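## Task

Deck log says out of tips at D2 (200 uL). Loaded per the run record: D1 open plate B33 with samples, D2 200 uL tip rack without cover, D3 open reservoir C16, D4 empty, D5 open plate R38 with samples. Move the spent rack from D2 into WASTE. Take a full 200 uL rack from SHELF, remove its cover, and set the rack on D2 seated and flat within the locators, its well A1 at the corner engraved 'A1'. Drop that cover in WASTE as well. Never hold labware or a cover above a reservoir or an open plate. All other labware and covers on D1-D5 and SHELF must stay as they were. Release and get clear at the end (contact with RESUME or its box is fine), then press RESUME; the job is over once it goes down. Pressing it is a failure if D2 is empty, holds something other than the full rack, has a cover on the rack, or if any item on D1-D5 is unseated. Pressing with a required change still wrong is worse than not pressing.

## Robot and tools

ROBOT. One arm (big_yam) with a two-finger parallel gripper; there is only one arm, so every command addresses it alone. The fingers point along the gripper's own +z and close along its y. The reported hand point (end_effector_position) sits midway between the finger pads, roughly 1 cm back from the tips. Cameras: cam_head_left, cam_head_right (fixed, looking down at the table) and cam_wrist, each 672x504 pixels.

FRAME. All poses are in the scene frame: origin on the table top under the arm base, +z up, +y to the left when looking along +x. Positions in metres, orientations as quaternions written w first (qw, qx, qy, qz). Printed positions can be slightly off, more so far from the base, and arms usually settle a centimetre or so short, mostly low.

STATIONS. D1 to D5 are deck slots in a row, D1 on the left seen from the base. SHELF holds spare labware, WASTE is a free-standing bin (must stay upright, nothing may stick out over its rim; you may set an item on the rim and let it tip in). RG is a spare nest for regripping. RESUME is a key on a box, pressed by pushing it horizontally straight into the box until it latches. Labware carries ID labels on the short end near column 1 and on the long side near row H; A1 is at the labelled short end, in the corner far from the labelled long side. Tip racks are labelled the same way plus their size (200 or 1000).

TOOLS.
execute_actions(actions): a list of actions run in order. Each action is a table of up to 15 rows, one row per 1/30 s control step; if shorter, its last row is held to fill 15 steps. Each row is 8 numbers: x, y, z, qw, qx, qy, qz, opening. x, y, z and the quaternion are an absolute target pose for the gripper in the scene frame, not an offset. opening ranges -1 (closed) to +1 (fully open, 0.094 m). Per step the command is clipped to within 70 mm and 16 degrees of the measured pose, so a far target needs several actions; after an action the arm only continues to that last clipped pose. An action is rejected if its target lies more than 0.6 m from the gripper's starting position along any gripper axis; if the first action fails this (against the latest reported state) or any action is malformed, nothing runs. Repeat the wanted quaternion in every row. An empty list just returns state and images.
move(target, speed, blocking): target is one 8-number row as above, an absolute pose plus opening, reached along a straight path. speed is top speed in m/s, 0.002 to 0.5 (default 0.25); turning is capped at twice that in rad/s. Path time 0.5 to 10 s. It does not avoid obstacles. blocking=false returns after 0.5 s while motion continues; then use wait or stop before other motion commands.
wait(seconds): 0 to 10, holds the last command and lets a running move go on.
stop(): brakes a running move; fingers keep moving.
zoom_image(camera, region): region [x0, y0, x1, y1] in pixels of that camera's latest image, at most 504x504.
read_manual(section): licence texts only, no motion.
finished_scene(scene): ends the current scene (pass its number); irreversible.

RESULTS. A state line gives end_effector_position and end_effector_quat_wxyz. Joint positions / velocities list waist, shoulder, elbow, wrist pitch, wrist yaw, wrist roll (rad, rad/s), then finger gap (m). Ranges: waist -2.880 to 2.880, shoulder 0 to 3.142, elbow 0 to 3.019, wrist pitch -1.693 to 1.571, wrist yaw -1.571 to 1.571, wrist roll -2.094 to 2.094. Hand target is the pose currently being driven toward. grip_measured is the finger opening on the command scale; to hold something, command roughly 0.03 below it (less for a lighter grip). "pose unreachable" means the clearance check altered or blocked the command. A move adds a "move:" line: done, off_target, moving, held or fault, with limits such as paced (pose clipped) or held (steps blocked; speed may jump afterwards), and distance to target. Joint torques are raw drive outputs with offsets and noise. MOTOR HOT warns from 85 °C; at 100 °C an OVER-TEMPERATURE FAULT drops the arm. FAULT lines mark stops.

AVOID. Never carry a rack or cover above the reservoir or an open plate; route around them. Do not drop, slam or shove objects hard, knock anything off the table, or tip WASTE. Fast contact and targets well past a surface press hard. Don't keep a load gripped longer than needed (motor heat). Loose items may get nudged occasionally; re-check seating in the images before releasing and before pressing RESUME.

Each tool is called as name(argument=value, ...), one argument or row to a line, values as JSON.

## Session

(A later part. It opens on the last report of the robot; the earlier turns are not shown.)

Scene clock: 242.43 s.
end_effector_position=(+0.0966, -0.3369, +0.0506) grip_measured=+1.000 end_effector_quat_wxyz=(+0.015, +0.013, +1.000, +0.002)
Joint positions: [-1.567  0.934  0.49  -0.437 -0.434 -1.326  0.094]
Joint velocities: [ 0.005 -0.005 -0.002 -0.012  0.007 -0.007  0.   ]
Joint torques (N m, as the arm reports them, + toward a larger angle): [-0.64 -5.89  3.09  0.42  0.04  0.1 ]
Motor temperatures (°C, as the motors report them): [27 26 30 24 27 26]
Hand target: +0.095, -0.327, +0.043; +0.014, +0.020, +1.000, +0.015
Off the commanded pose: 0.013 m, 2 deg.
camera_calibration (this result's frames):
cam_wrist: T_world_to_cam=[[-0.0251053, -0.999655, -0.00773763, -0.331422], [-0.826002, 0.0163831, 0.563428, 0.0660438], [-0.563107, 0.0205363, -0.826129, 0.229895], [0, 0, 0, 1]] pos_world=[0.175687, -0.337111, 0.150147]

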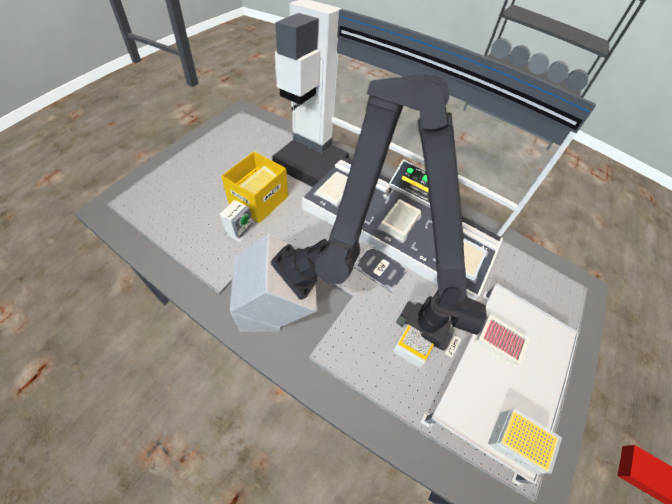

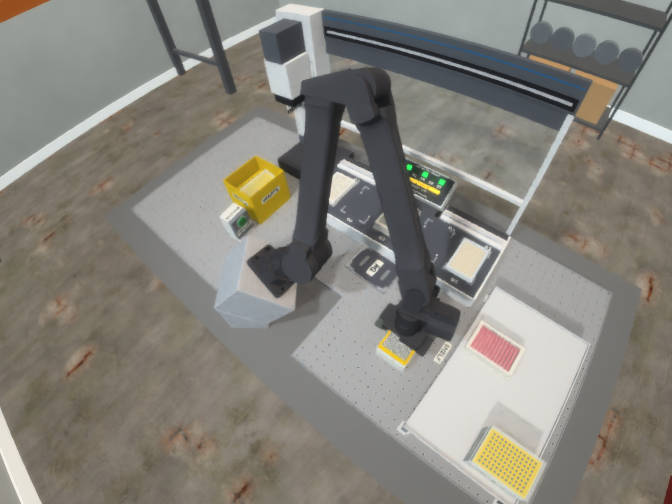

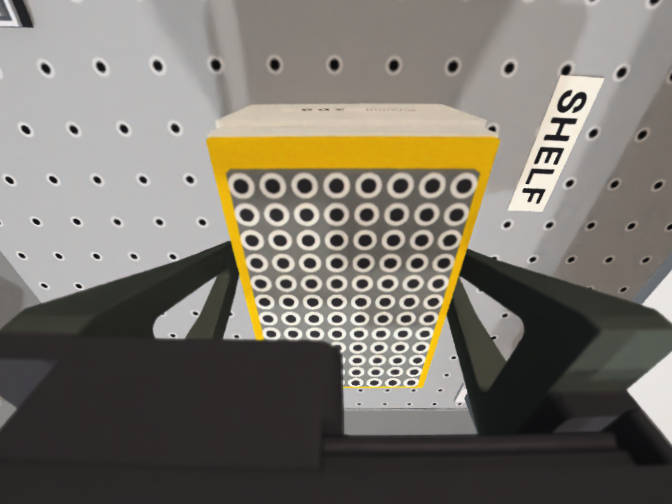

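execute_actions(
  actions=[
    [[0.095,-0.327,0.042,0.015,0.02,1,0.015,0.95],[0.095,-0.327,0.042,0.015,0.02,1,0.015,0.92],[0.095,-0.327,0.042,0.015,0.02,1,0.015,0.89],[0.095,-0.327,0.042,0.015,0.02,1,0.015,0.86],[0.095,-0.327,0.042,0.015,0.02,1,0.015,0.83],[0.095,-0.327,0.042,0.015,0.02,1,0.015,0.8],[0.095,-0.327,0.042,0.015,0.02,1,0.015,0.74]],
  ],
)

move(
  target=[0.11,-0.345,0.1,0,0,1,0,0.74],
  speed=0.1,
)

move(
  target=[0.215,-0.28,0.125,0,0,1,0,0.74],
  speed=0.15,
)

move(
  target=[0.235,0.015,0.14,0,0,1,0,0.74],
  speed=0.12,
)

Scene clock: 249.57 s.
end_effector_position=(+0.0969, -0.3375, +0.0506) grip_measured=+0.793 end_effector_quat_wxyz=(+0.015, +0.013, +1.000, +0.001)
Joint positions: [-1.567  0.934  0.49  -0.435 -0.434 -1.325  0.084]
Joint velocities: [-0.005 -0.015 -0.002 -0.012  0.007  0.066  0.   ]
Joint torques (N m, as the arm reports them, + toward a larger angle): [-0.71 -5.97  3.08  0.37  0.02  0.12]
Motor temperatures (°C, as the motors report them): [27 26 30 24 27 26]
Hand target: +0.095, -0.327, +0.043; +0.015, +0.020, +1.000, +0.015
Off the commanded pose: 0.014 m, 2 deg.
camera_calibration (this result's frames):
cam_wrist: T_world_to_cam=[[-0.0249244, -0.999674, -0.00555934, -0.332101], [-0.826422, 0.0174751, 0.56278, 0.0667227], [-0.562499, 0.0186213, -0.826588, 0.229339], [0, 0, 0, 1]] pos_world=[0.175867, -0.33743, 0.150173]

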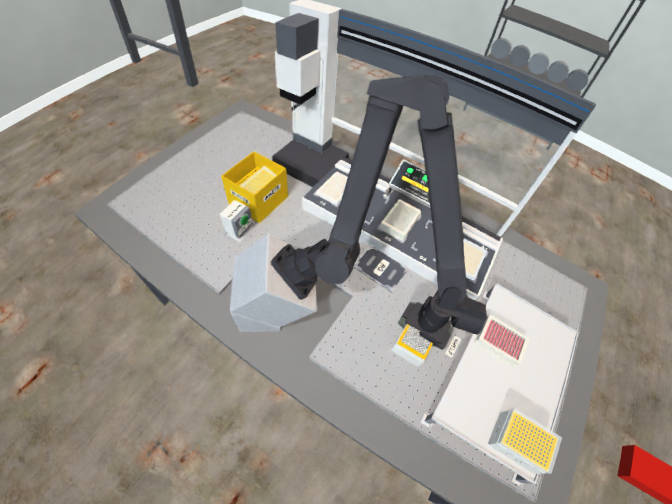

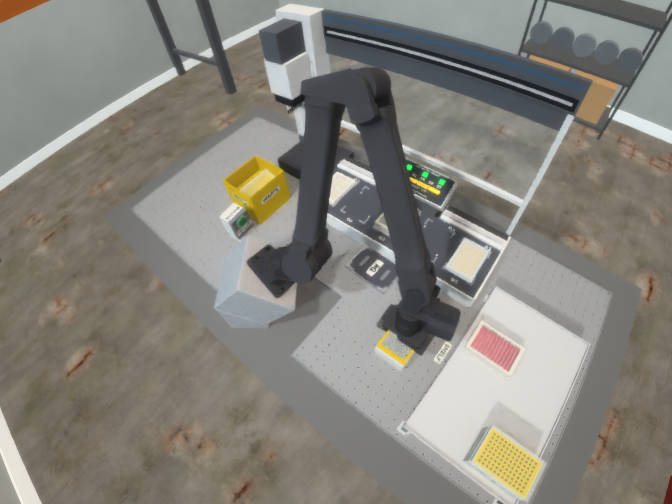

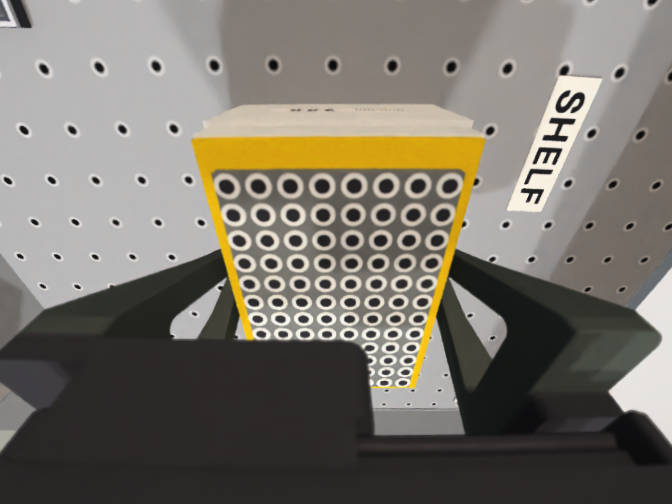

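Scene clock: 250.47 s.
end_effector_position=(+0.1062, -0.3273, +0.0891) grip_measured=+0.793 end_effector_quat_wxyz=(+0.000, +0.010, +1.000, +0.017)
Joint positions: [-1.573  0.791  0.518 -0.65  -0.415 -1.352  0.084]
Joint velocities: [ 0.005 -0.015  0.002  0.002 -0.037 -0.066 -0.001]
Joint torques (N m, as the arm reports them, + toward a larger angle): [-1.91 -7.48  7.65 -0.4   0.   -0.16]
Motor temperatures (°C, as the motors report them): [27 26 30 24 27 26]
Hand target: +0.110, -0.346, +0.099; -0.000, +0.000, +1.000, -0.001
Off the commanded pose: 0.021 m, 2 deg.
move: off_target
camera_calibration (this result's frames):
cam_wrist: T_world_to_cam=[[-0.0199696, -0.999099, -0.0374618, -0.31896], [-0.809427, -0.00583855, 0.587191, 0.0409634], [-0.58688, 0.0420486, -0.808581, 0.274909], [0, 0, 0, 1]] pos_world=[0.188126, -0.329993, 0.186284]

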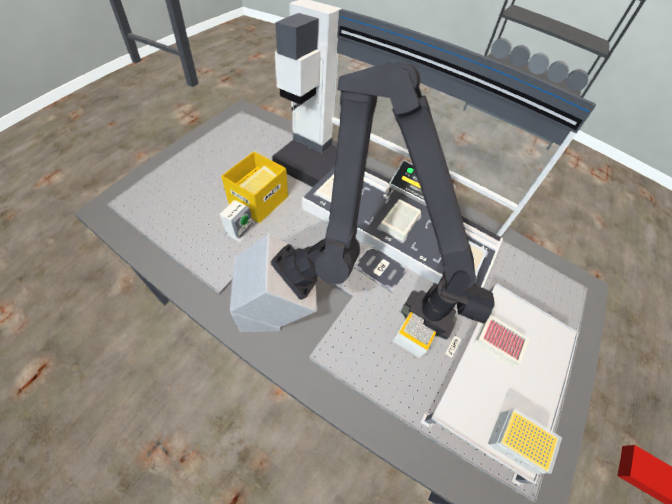

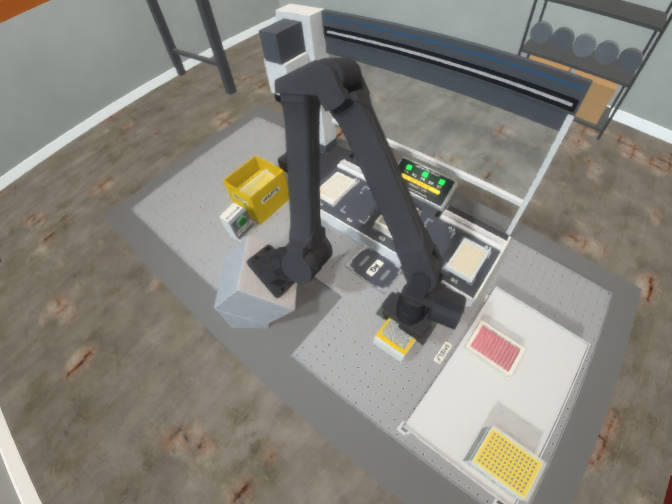

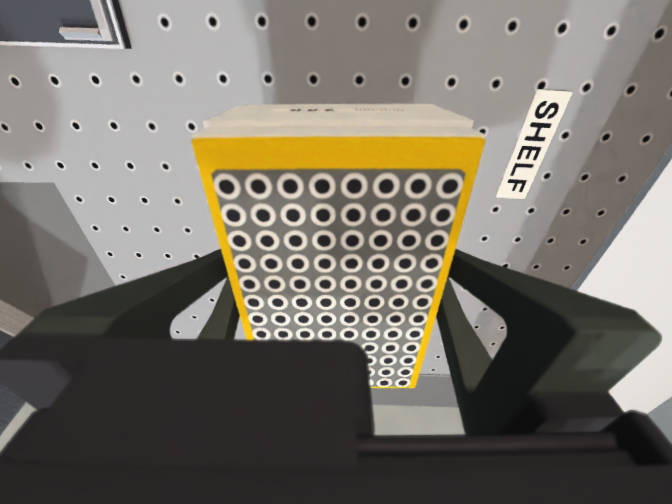

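Scene clock: 251.87 s.
end_effector_position=(+0.2061, -0.2709, +0.1129) grip_measured=+0.793 end_effector_quat_wxyz=(-0.013, -0.009, +1.000, +0.013)
Joint positions: [-0.997  0.588  0.518 -0.758 -0.011 -0.941  0.084]
Joint velocities: [ 0.015  0.005  0.002  0.002 -0.007  0.051  0.001]
Joint torques (N m, as the arm reports them, + toward a larger angle): [ 0.48 -7.66  8.28 -0.33  0.14  0.07]
Motor temperatures (°C, as the motors report them): [27 26 30 24 27 26]
Hand target: +0.215, -0.281, +0.123; -0.004, -0.003, +1.000, +0.001
Off the commanded pose: 0.018 m, 2 deg.
move: off_target
camera_calibration (this result's frames):
cam_wrist: T_world_to_cam=[[0.0185118, -0.999378, -0.0299988, -0.268605], [-0.79356, -0.032938, 0.6076, 0.095308], [-0.60821, 0.0125581, -0.793677, 0.345148], [0, 0, 0, 1]] pos_world=[0.290528, -0.269634, 0.207969]

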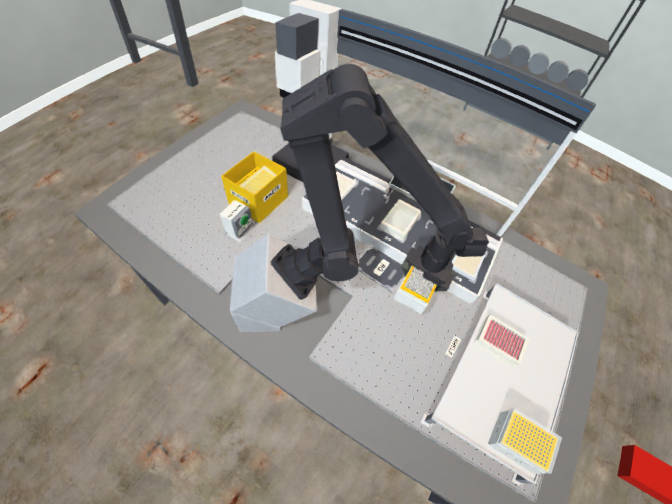

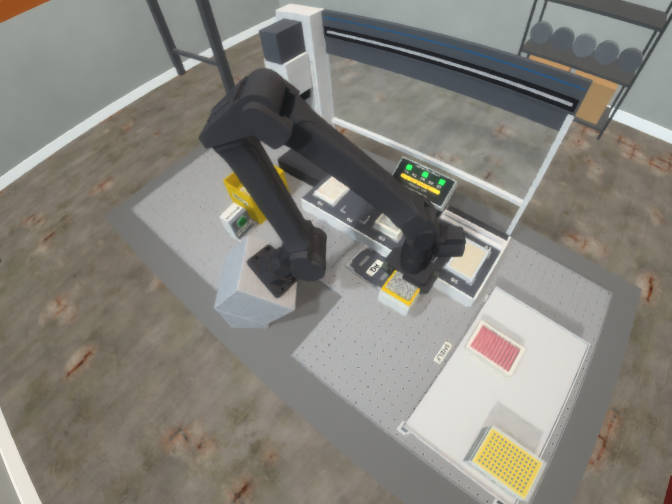

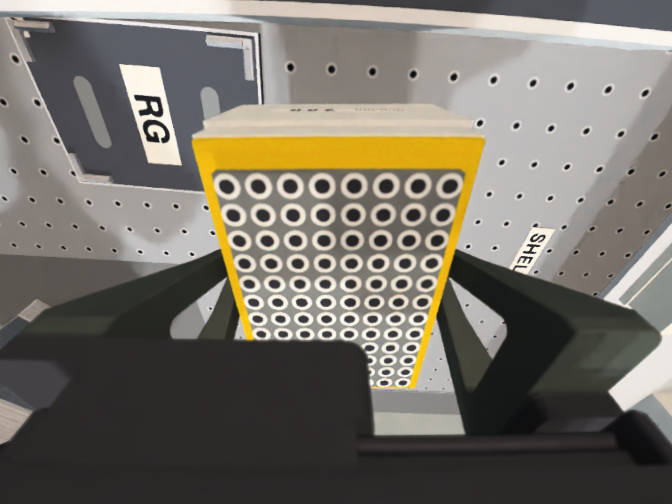

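Scene clock: 254.90 s.
end_effector_position=(+0.2154, +0.0057, +0.1311) grip_measured=+0.793 end_effector_quat_wxyz=(-0.019, -0.022, +0.999, -0.015)
Joint positions: [ 0.56   1.04   0.353 -0.915  0.782  0.618  0.084]
Joint velocities: [-0.015 -0.015 -0.017  0.002  0.007  0.007 -0.   ]
Joint torques (N m, as the arm reports them, + toward a larger angle): [ 3.56 -0.39  8.01 -0.09  0.28  0.14]
Motor temperatures (°C, as the motors report them): [27 26 30 24 27 26]
Hand target: +0.234, +0.011, +0.140; -0.006, -0.006, +1.000, -0.008
Off the commanded pose: 0.023 m, 4 deg.
move: off_target
camera_calibration (this result's frames):
cam_wrist: T_world_to_cam=[[0.0443567, -0.998658, 0.0267156, -0.00484182], [-0.785694, -0.0183561, 0.618342, 0.097561], [-0.617023, -0.0484179, -0.785455, 0.362941], [0, 0, 0, 1]] pos_world=[0.300811, 0.0145284, 0.224877]

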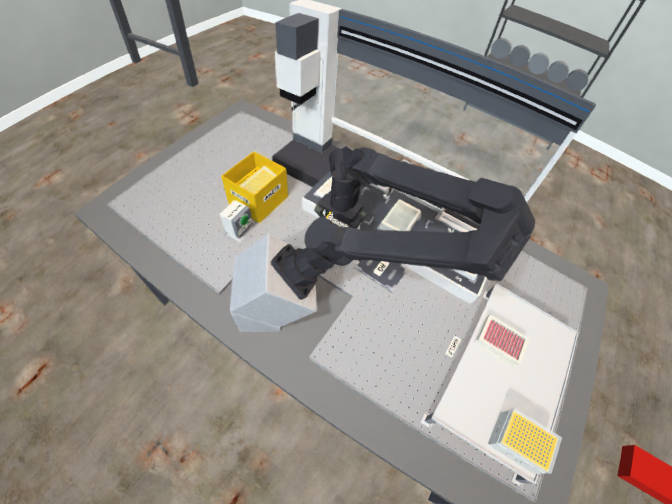

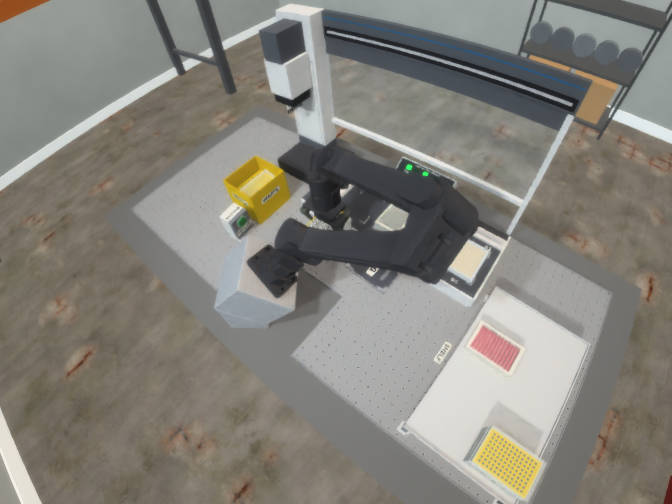

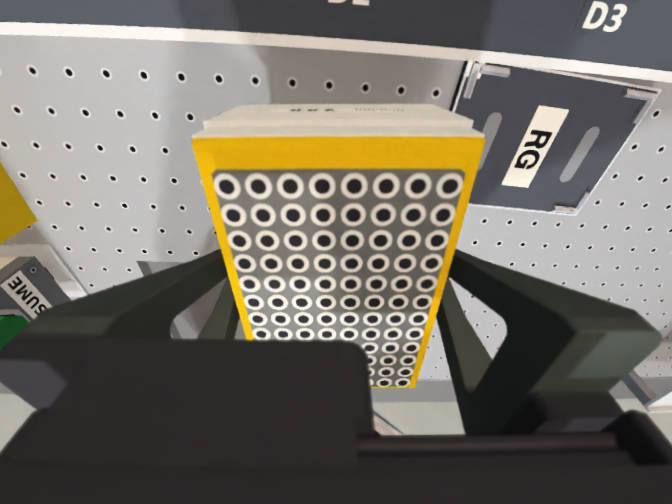

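move(
  target=[0.41,0.008,0.17,0,0,1,0,0.74],
  speed=0.13,
)

move(
  target=[0.395,0.006,0.106,0,0,1,0,0.74],
  speed=0.06,
)

Scene clock: 261.70 s.
end_effector_position=(+0.3979, +0.0117, +0.1659) grip_measured=+0.793 end_effector_quat_wxyz=(+0.002, -0.002, +1.000, +0.003)
Joint positions: [ 0.413  1.245  0.807 -0.946  0.759  0.401  0.084]
Joint velocities: [-0.015 -0.005  0.017 -0.012  0.007 -0.037 -0.   ]
Joint torques (N m, as the arm reports them, + toward a larger angle): [ 4.84 -4.78  8.32 -0.37 -0.02 -0.17]
Motor temperatures (°C, as the motors report them): [27 26 31 24 27 26]
Hand target: +0.411, +0.009, +0.166; +0.000, -0.000, +1.000, +0.002
Off the commanded pose: 0.013 m, 0 deg.
move: off_target
camera_calibration (this result's frames):
cam_wrist: T_world_to_cam=[[0.00303192, -0.999957, -0.00875066, 0.0145526], [-0.811436, -0.00757435, 0.584392, 0.235288], [-0.584433, 0.00532877, -0.811425, 0.493883], [0, 0, 0, 1]] pos_world=[0.479519, 0.0137024, 0.263376]

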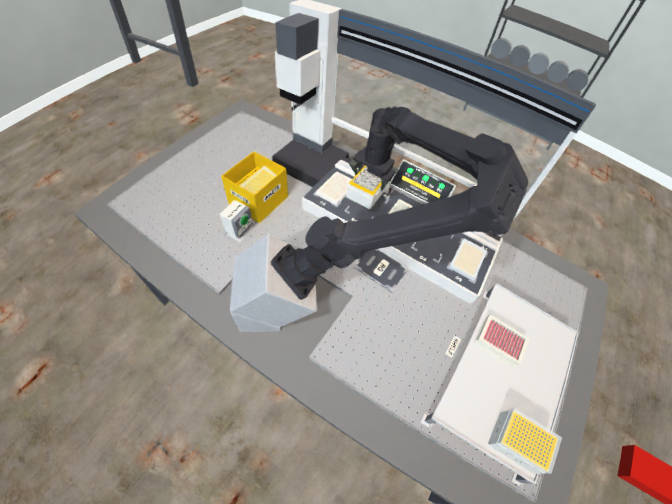

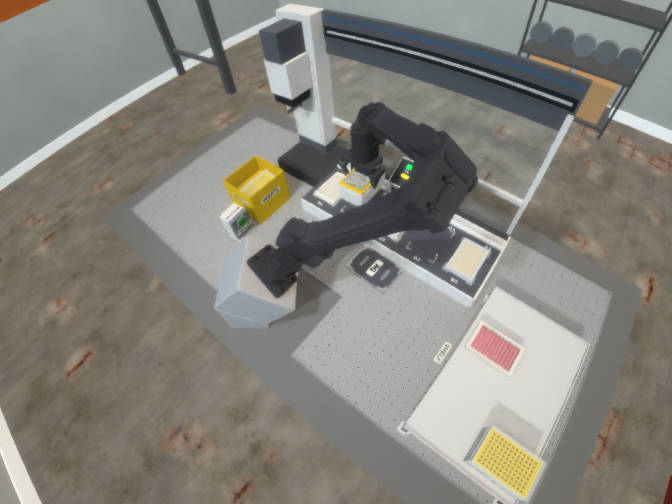

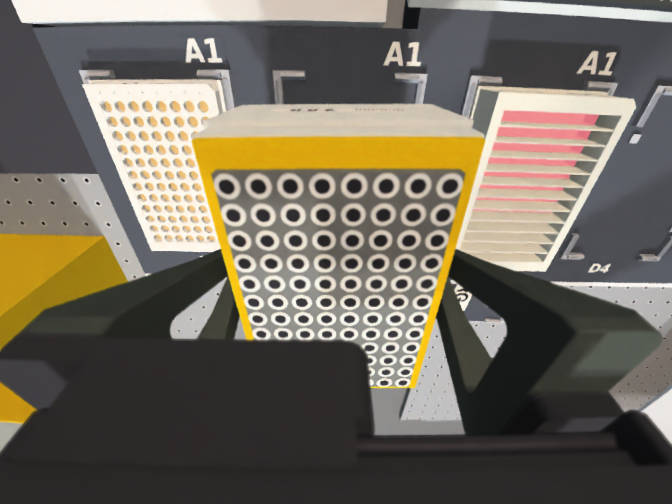

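Scene clock: 263.03 s.
end_effector_position=(+0.4009, +0.0049, +0.1161) grip_measured=+0.793 end_effector_quat_wxyz=(+0.011, +0.010, +1.000, +0.005)
Joint positions: [ 0.293  1.284  0.74  -0.709  0.731  0.25   0.084]
Joint velocities: [-0.005 -0.015 -0.007  0.002 -0.066 -0.022 -0.   ]
Joint torques (N m, as the arm reports them, + toward a larger angle): [ 4.93 -5.89  4.24  0.52 -0.03 -0.15]
Motor temperatures (°C, as the motors report them): [28 26 31 24 27 26]
Hand target: +0.393, +0.005, +0.107; +0.000, +0.000, +1.000, +0.001
Off the commanded pose: 0.012 m, 2 deg.
move: off_target
camera_calibration (this result's frames):
cam_wrist: T_world_to_cam=[[-0.0199729, -0.999716, -0.0129953, 0.0170097], [-0.821308, 0.00899371, 0.570414, 0.272238], [-0.570135, 0.022066, -0.821254, 0.450501], [0, 0, 0, 1]] pos_world=[0.480777, 0.00461574, 0.214909]

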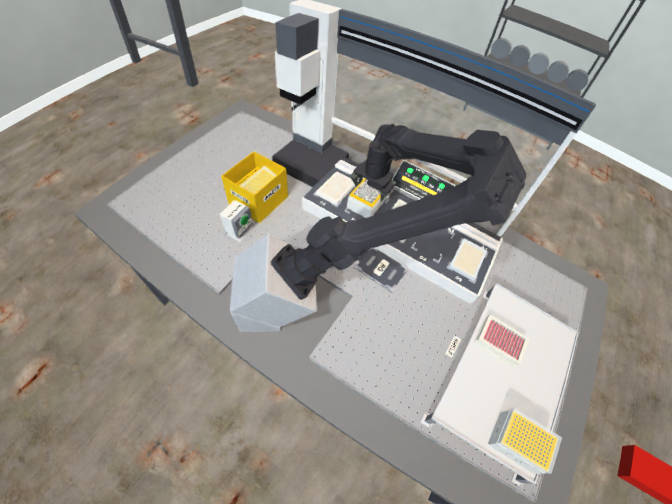

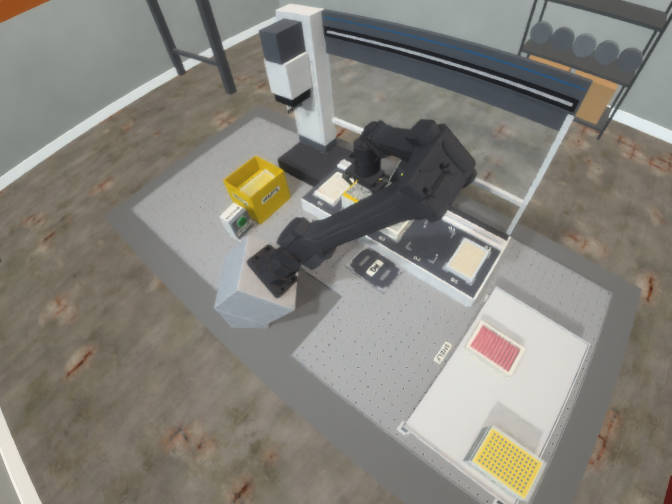

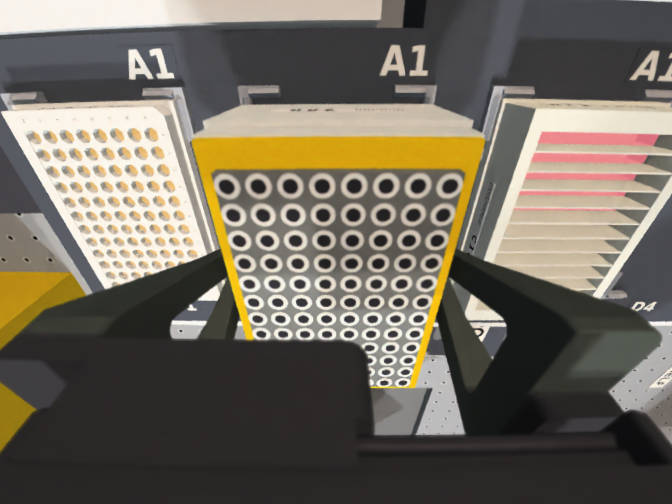

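execute_actions(
  actions=[
    [[0.395,0.006,0.105,0,0,1,0,0.74],[0.395,0.006,0.104,0,0,1,0,0.74],[0.395,0.006,0.103,0,0,1,0,0.74],[0.395,0.006,0.102,0,0,1,0,0.74],[0.395,0.006,0.101,0,0,1,0,0.74],[0.395,0.006,0.1,0,0,1,0,0.74],[0.395,0.006,0.099,0,0,1,0,0.74],[0.395,0.006,0.098,0,0,1,0,0.74],[0.395,0.006,0.097,0,0,1,0,0.74],[0.395,0.006,0.096,0,0,1,0,0.74],[0.395,0.006,0.095,0,0,1,0,0.74],[0.395,0.006,0.094,0,0,1,0,0.74],[0.395,0.006,0.093,0,0,1,0,0.74],[0.395,0.006,0.092,0,0,1,0,0.74],[0.395,0.006,0.091,0,0,1,0,0.74]],
    [[0.395,0.006,0.09,0,0,1,0,0.74],[0.395,0.006,0.089,0,0,1,0,0.74],[0.395,0.006,0.088,0,0,1,0,0.74],[0.395,0.006,0.087,0,0,1,0,0.74],[0.395,0.006,0.086,0,0,1,0,0.74],[0.395,0.006,0.085,0,0,1,0,0.74],[0.395,0.006,0.084,0,0,1,0,0.74],[0.395,0.006,0.083,0,0,1,0,0.74]],
  ],
)

Scene clock: 273.03 s.
end_effector_position=(+0.4021, +0.0055, +0.0999) grip_measured=+0.793 end_effector_quat_wxyz=(+0.013, +0.011, +1.000, +0.003)
Joint positions: [ 0.263  1.312  0.725 -0.634  0.725  0.21   0.084]
Joint velocities: [ 0.015 -0.005 -0.002 -0.012 -0.037 -0.037 -0.   ]
Joint torques (N m, as the arm reports them, + toward a larger angle): [ 4.14 -5.25  3.86  1.3  -0.3  -0.33]
Motor temperatures (°C, as the motors report them): [28 26 31 24 27 26]
Hand target: +0.394, +0.006, +0.084; -0.000, +0.000, +1.000, +0.000
Off the commanded pose: 0.018 m, 2 deg.
camera_calibration (this result's frames):
cam_wrist: T_world_to_cam=[[-0.0224155, -0.999691, -0.0107048, 0.0181925], [-0.824322, 0.0124227, 0.565985, 0.284146], [-0.565677, 0.021511, -0.824346, 0.436415], [0, 0, 0, 1]] pos_world=[0.481505, 0.00526925, 0.19913]

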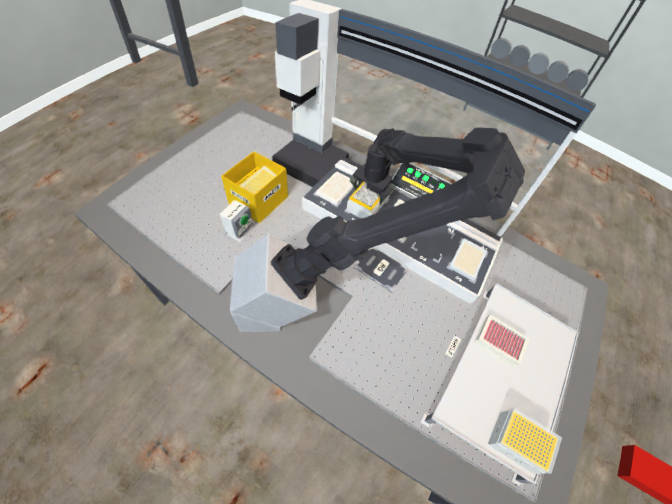

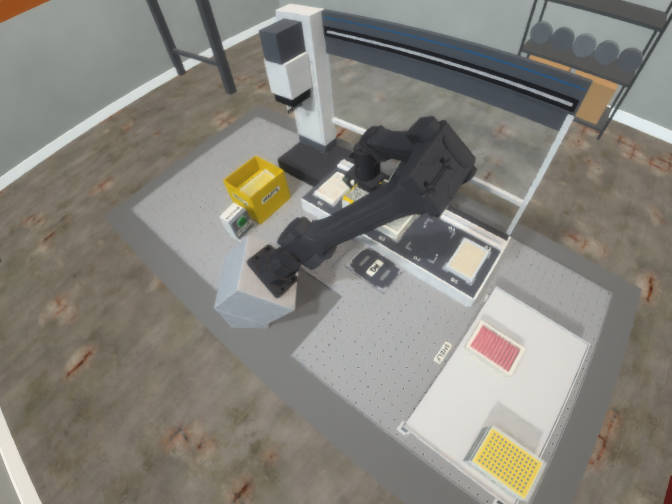

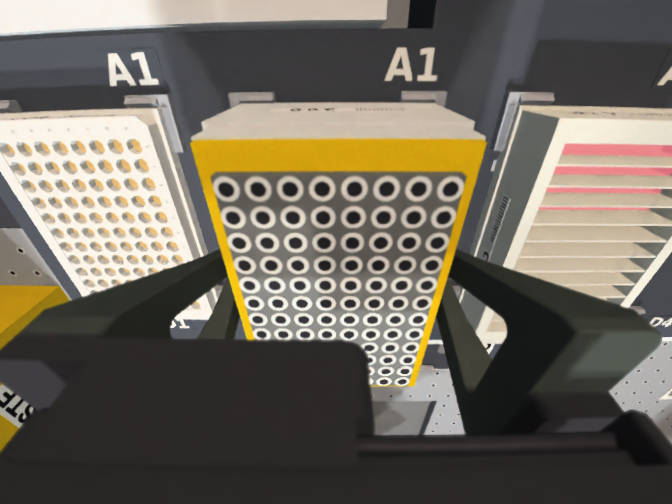

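execute_actions(
  actions=[
    [[0.394,0.006,0.087,0,0,1,0,0.74],[0.393,0.006,0.087,0,0,1,0,0.74],[0.392,0.006,0.087,0,0,1,0,0.74],[0.391,0.006,0.087,0,0,1,0,0.74]],
  ],
)

zoom_image(
  camera="cam_wrist",
  region=[180, 60, 500, 200],
)

Scene clock: 279.00 s.
end_effector_position=(+0.4017, +0.0055, +0.0997) grip_measured=+0.793 end_effector_quat_wxyz=(+0.013, +0.011, +1.000, +0.003)
Joint positions: [ 0.263  1.312  0.725 -0.634  0.725  0.21   0.084]
Joint velocities: [-0.005  0.005  0.017  0.012 -0.051  0.007 -0.001]
Joint torques (N m, as the arm reports them, + toward a larger angle): [ 4.91 -6.32  3.4   0.76 -0.15 -0.23]
Motor temperatures (°C, as the motors report them): [28 26 30 24 27 26]
Hand target: +0.390, +0.006, +0.088; -0.000, +0.000, +1.000, -0.000
Off the commanded pose: 0.017 m, 2 deg.
camera_calibration (this result's frames):
cam_wrist: T_world_to_cam=[[-0.0219345, -0.999711, -0.00982663, 0.0178137], [-0.824093, 0.0125147, 0.566317, 0.28379], [-0.56603, 0.02052, -0.824129, 0.436215], [0, 0, 0, 1]] pos_world=[0.481171, 0.00530592, 0.198957]

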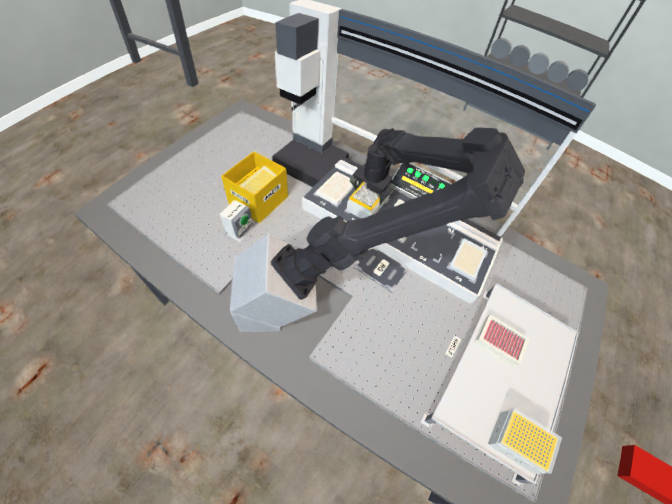

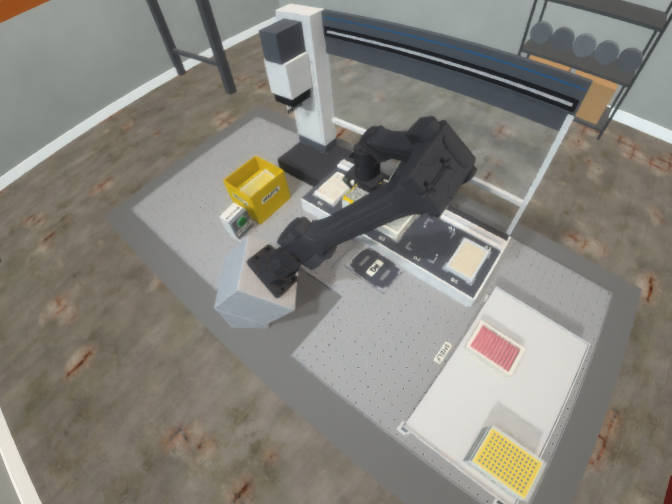

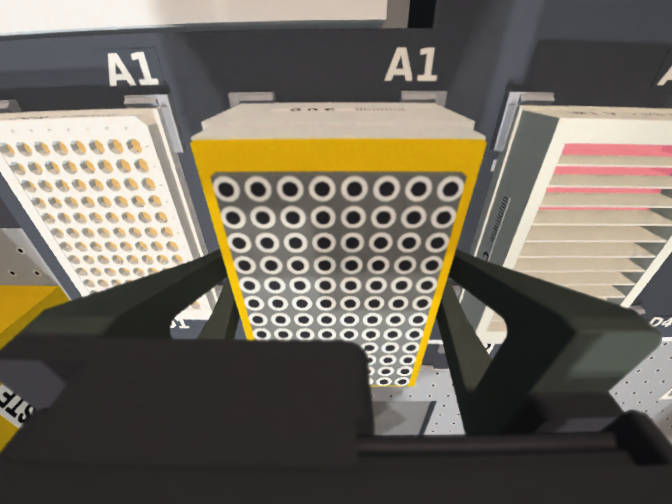

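Region (180, 60, 500, 200) of cam_wrist's 672x504 image, scaled by 1.575, with more detail than that image has; it fills the top 220 rows of this view, and the rest is white.

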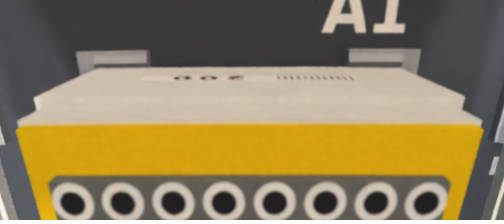

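execute_actions(
  actions=[
    [[0.390,0.006,0.087,0,0,1,0,0.74],[0.389,0.006,0.087,0,0,1,0,0.74],[0.388,0.006,0.087,0,0,1,0,0.74],[0.387,0.006,0.087,0,0,1,0,0.74],[0.386,0.006,0.087,0,0,1,0,0.74]],
  ],
)

zoom_image(
  camera="cam_wrist",
  region=[180, 60, 500, 200],
)

Scene clock: 284.37 s.
end_effector_position=(+0.4014, +0.0054, +0.0997) grip_measured=+0.793 end_effector_quat_wxyz=(+0.016, +0.012, +1.000, +0.004)
Joint positions: [ 0.263  1.308  0.719 -0.624  0.725  0.205  0.084]
Joint velocities: [-0.024 -0.005 -0.012 -0.002 -0.022  0.022 -0.   ]
Joint torques (N m, as the arm reports them, + toward a larger angle): [ 5.14 -6.6   2.77  0.51 -0.13 -0.15]
Motor temperatures (°C, as the motors report them): [28 26 30 24 27 26]
Hand target: +0.385, +0.006, +0.088; -0.000, +0.000, +1.000, +0.000
Off the commanded pose: 0.020 m, 2 deg.
camera_calibration (this result's frames):
cam_wrist: T_world_to_cam=[[-0.0229949, -0.999674, -0.0110933, 0.018312], [-0.827397, 0.0128015, 0.561471, 0.28531], [-0.561146, 0.0220895, -0.827422, 0.434328], [0, 0, 0, 1]] pos_world=[0.480208, 0.0050595, 0.199383]

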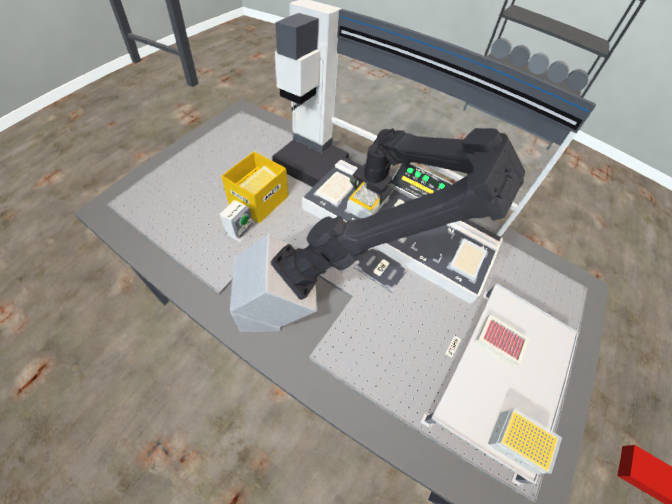

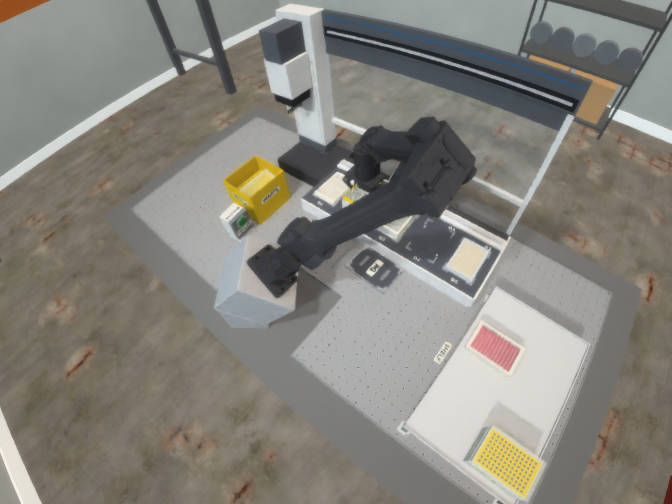

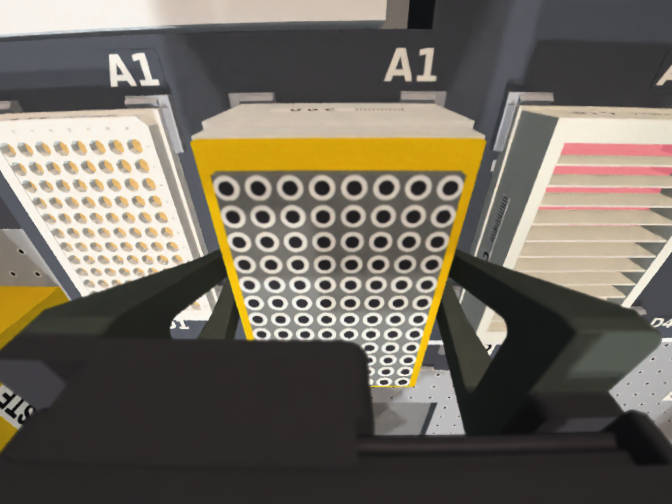

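Region (180, 60, 500, 200) of cam_wrist's 672x504 image, scaled by 1.575, with more detail than that image has; it fills the top 220 rows of this view, and the rest is white.

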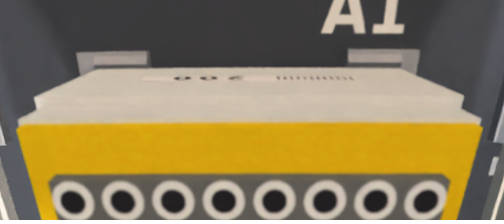

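Likely against the near locator now; open and see.

execute_actions(
  actions=[
    [[0.394,0.006,0.09,0,0,1,0,0.74],[0.394,0.006,0.09,0,0,1,0,0.78],[0.394,0.006,0.09,0,0,1,0,0.82],[0.394,0.006,0.09,0,0,1,0,1]],
  ],
)

zoom_image(
  camera="cam_wrist",
  region=[180, 60, 500, 200],
)

zoom_image(
  camera="cam_head_left",
  region=[310, 150, 460, 240],
)

Scene clock: 290.90 s.
end_effector_position=(+0.4009, +0.0060, +0.0991) grip_measured=+1.000 end_effector_quat_wxyz=(+0.015, +0.011, +1.000, +0.004)
Joint positions: [ 0.263  1.311  0.719 -0.624  0.724  0.205  0.094]
Joint velocities: [-0.015 -0.005 -0.002 -0.027  0.007  0.022  0.   ]
Joint torques (N m, as the arm reports them, + toward a larger angle): [ 5.18 -6.06  4.58 -0.19 -0.05 -0.14]
Motor temperatures (°C, as the motors report them): [28 26 30 24 27 26]
Hand target: +0.394, +0.006, +0.091; -0.000, +0.000, +1.000, -0.000
Off the commanded pose: 0.011 m, 2 deg.
camera_calibration (this result's frames):
cam_wrist: T_world_to_cam=[[-0.0212111, -0.999706, -0.0117506, 0.0182555], [-0.826203, 0.0109092, 0.563266, 0.284561], [-0.562973, 0.0216559, -0.826192, 0.434172], [0, 0, 0, 1]] pos_world=[0.47992, 0.00574343, 0.198641]

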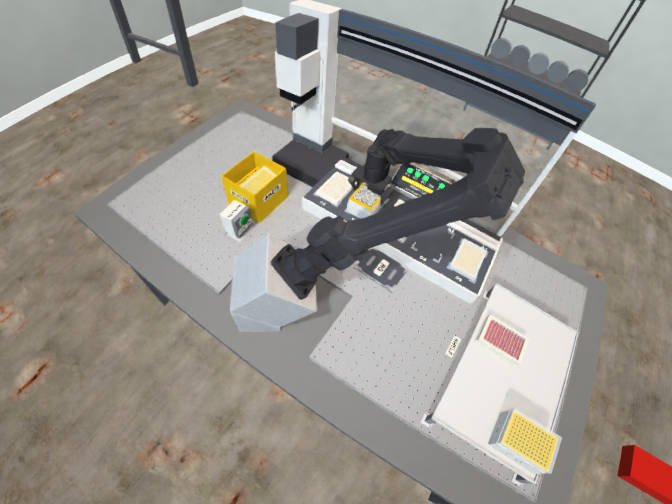

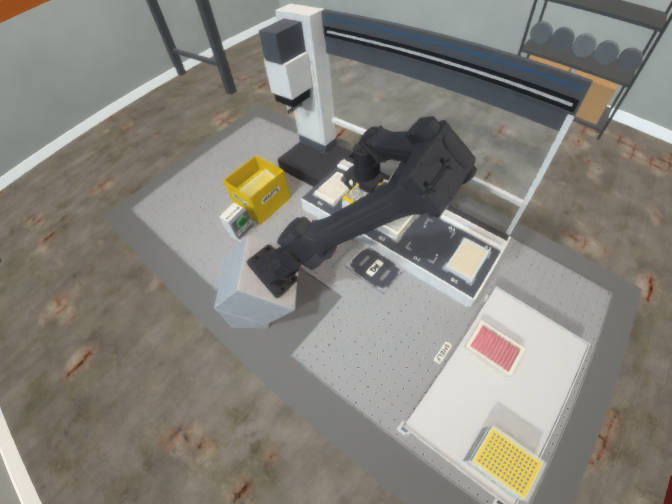

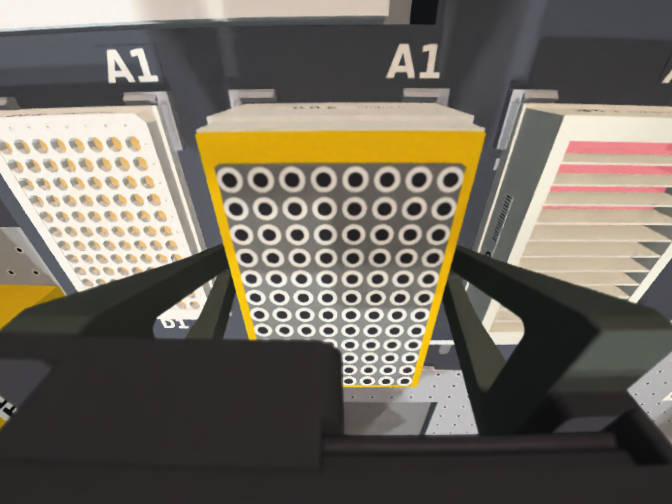

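Region (180, 60, 500, 200) of cam_wrist's 672x504 image, scaled by 1.575, with more detail than that image has; it fills the top 220 rows of this view, and the rest is white.

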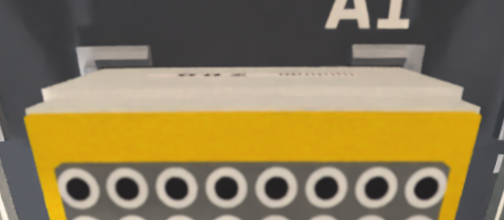

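Region (310, 150, 460, 240) of cam_head_left's 672x504 image, scaled by 3.360, with more detail than that image has; it fills the top 302 rows of this view, and the rest is white.

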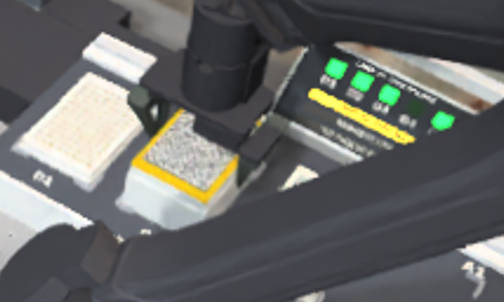

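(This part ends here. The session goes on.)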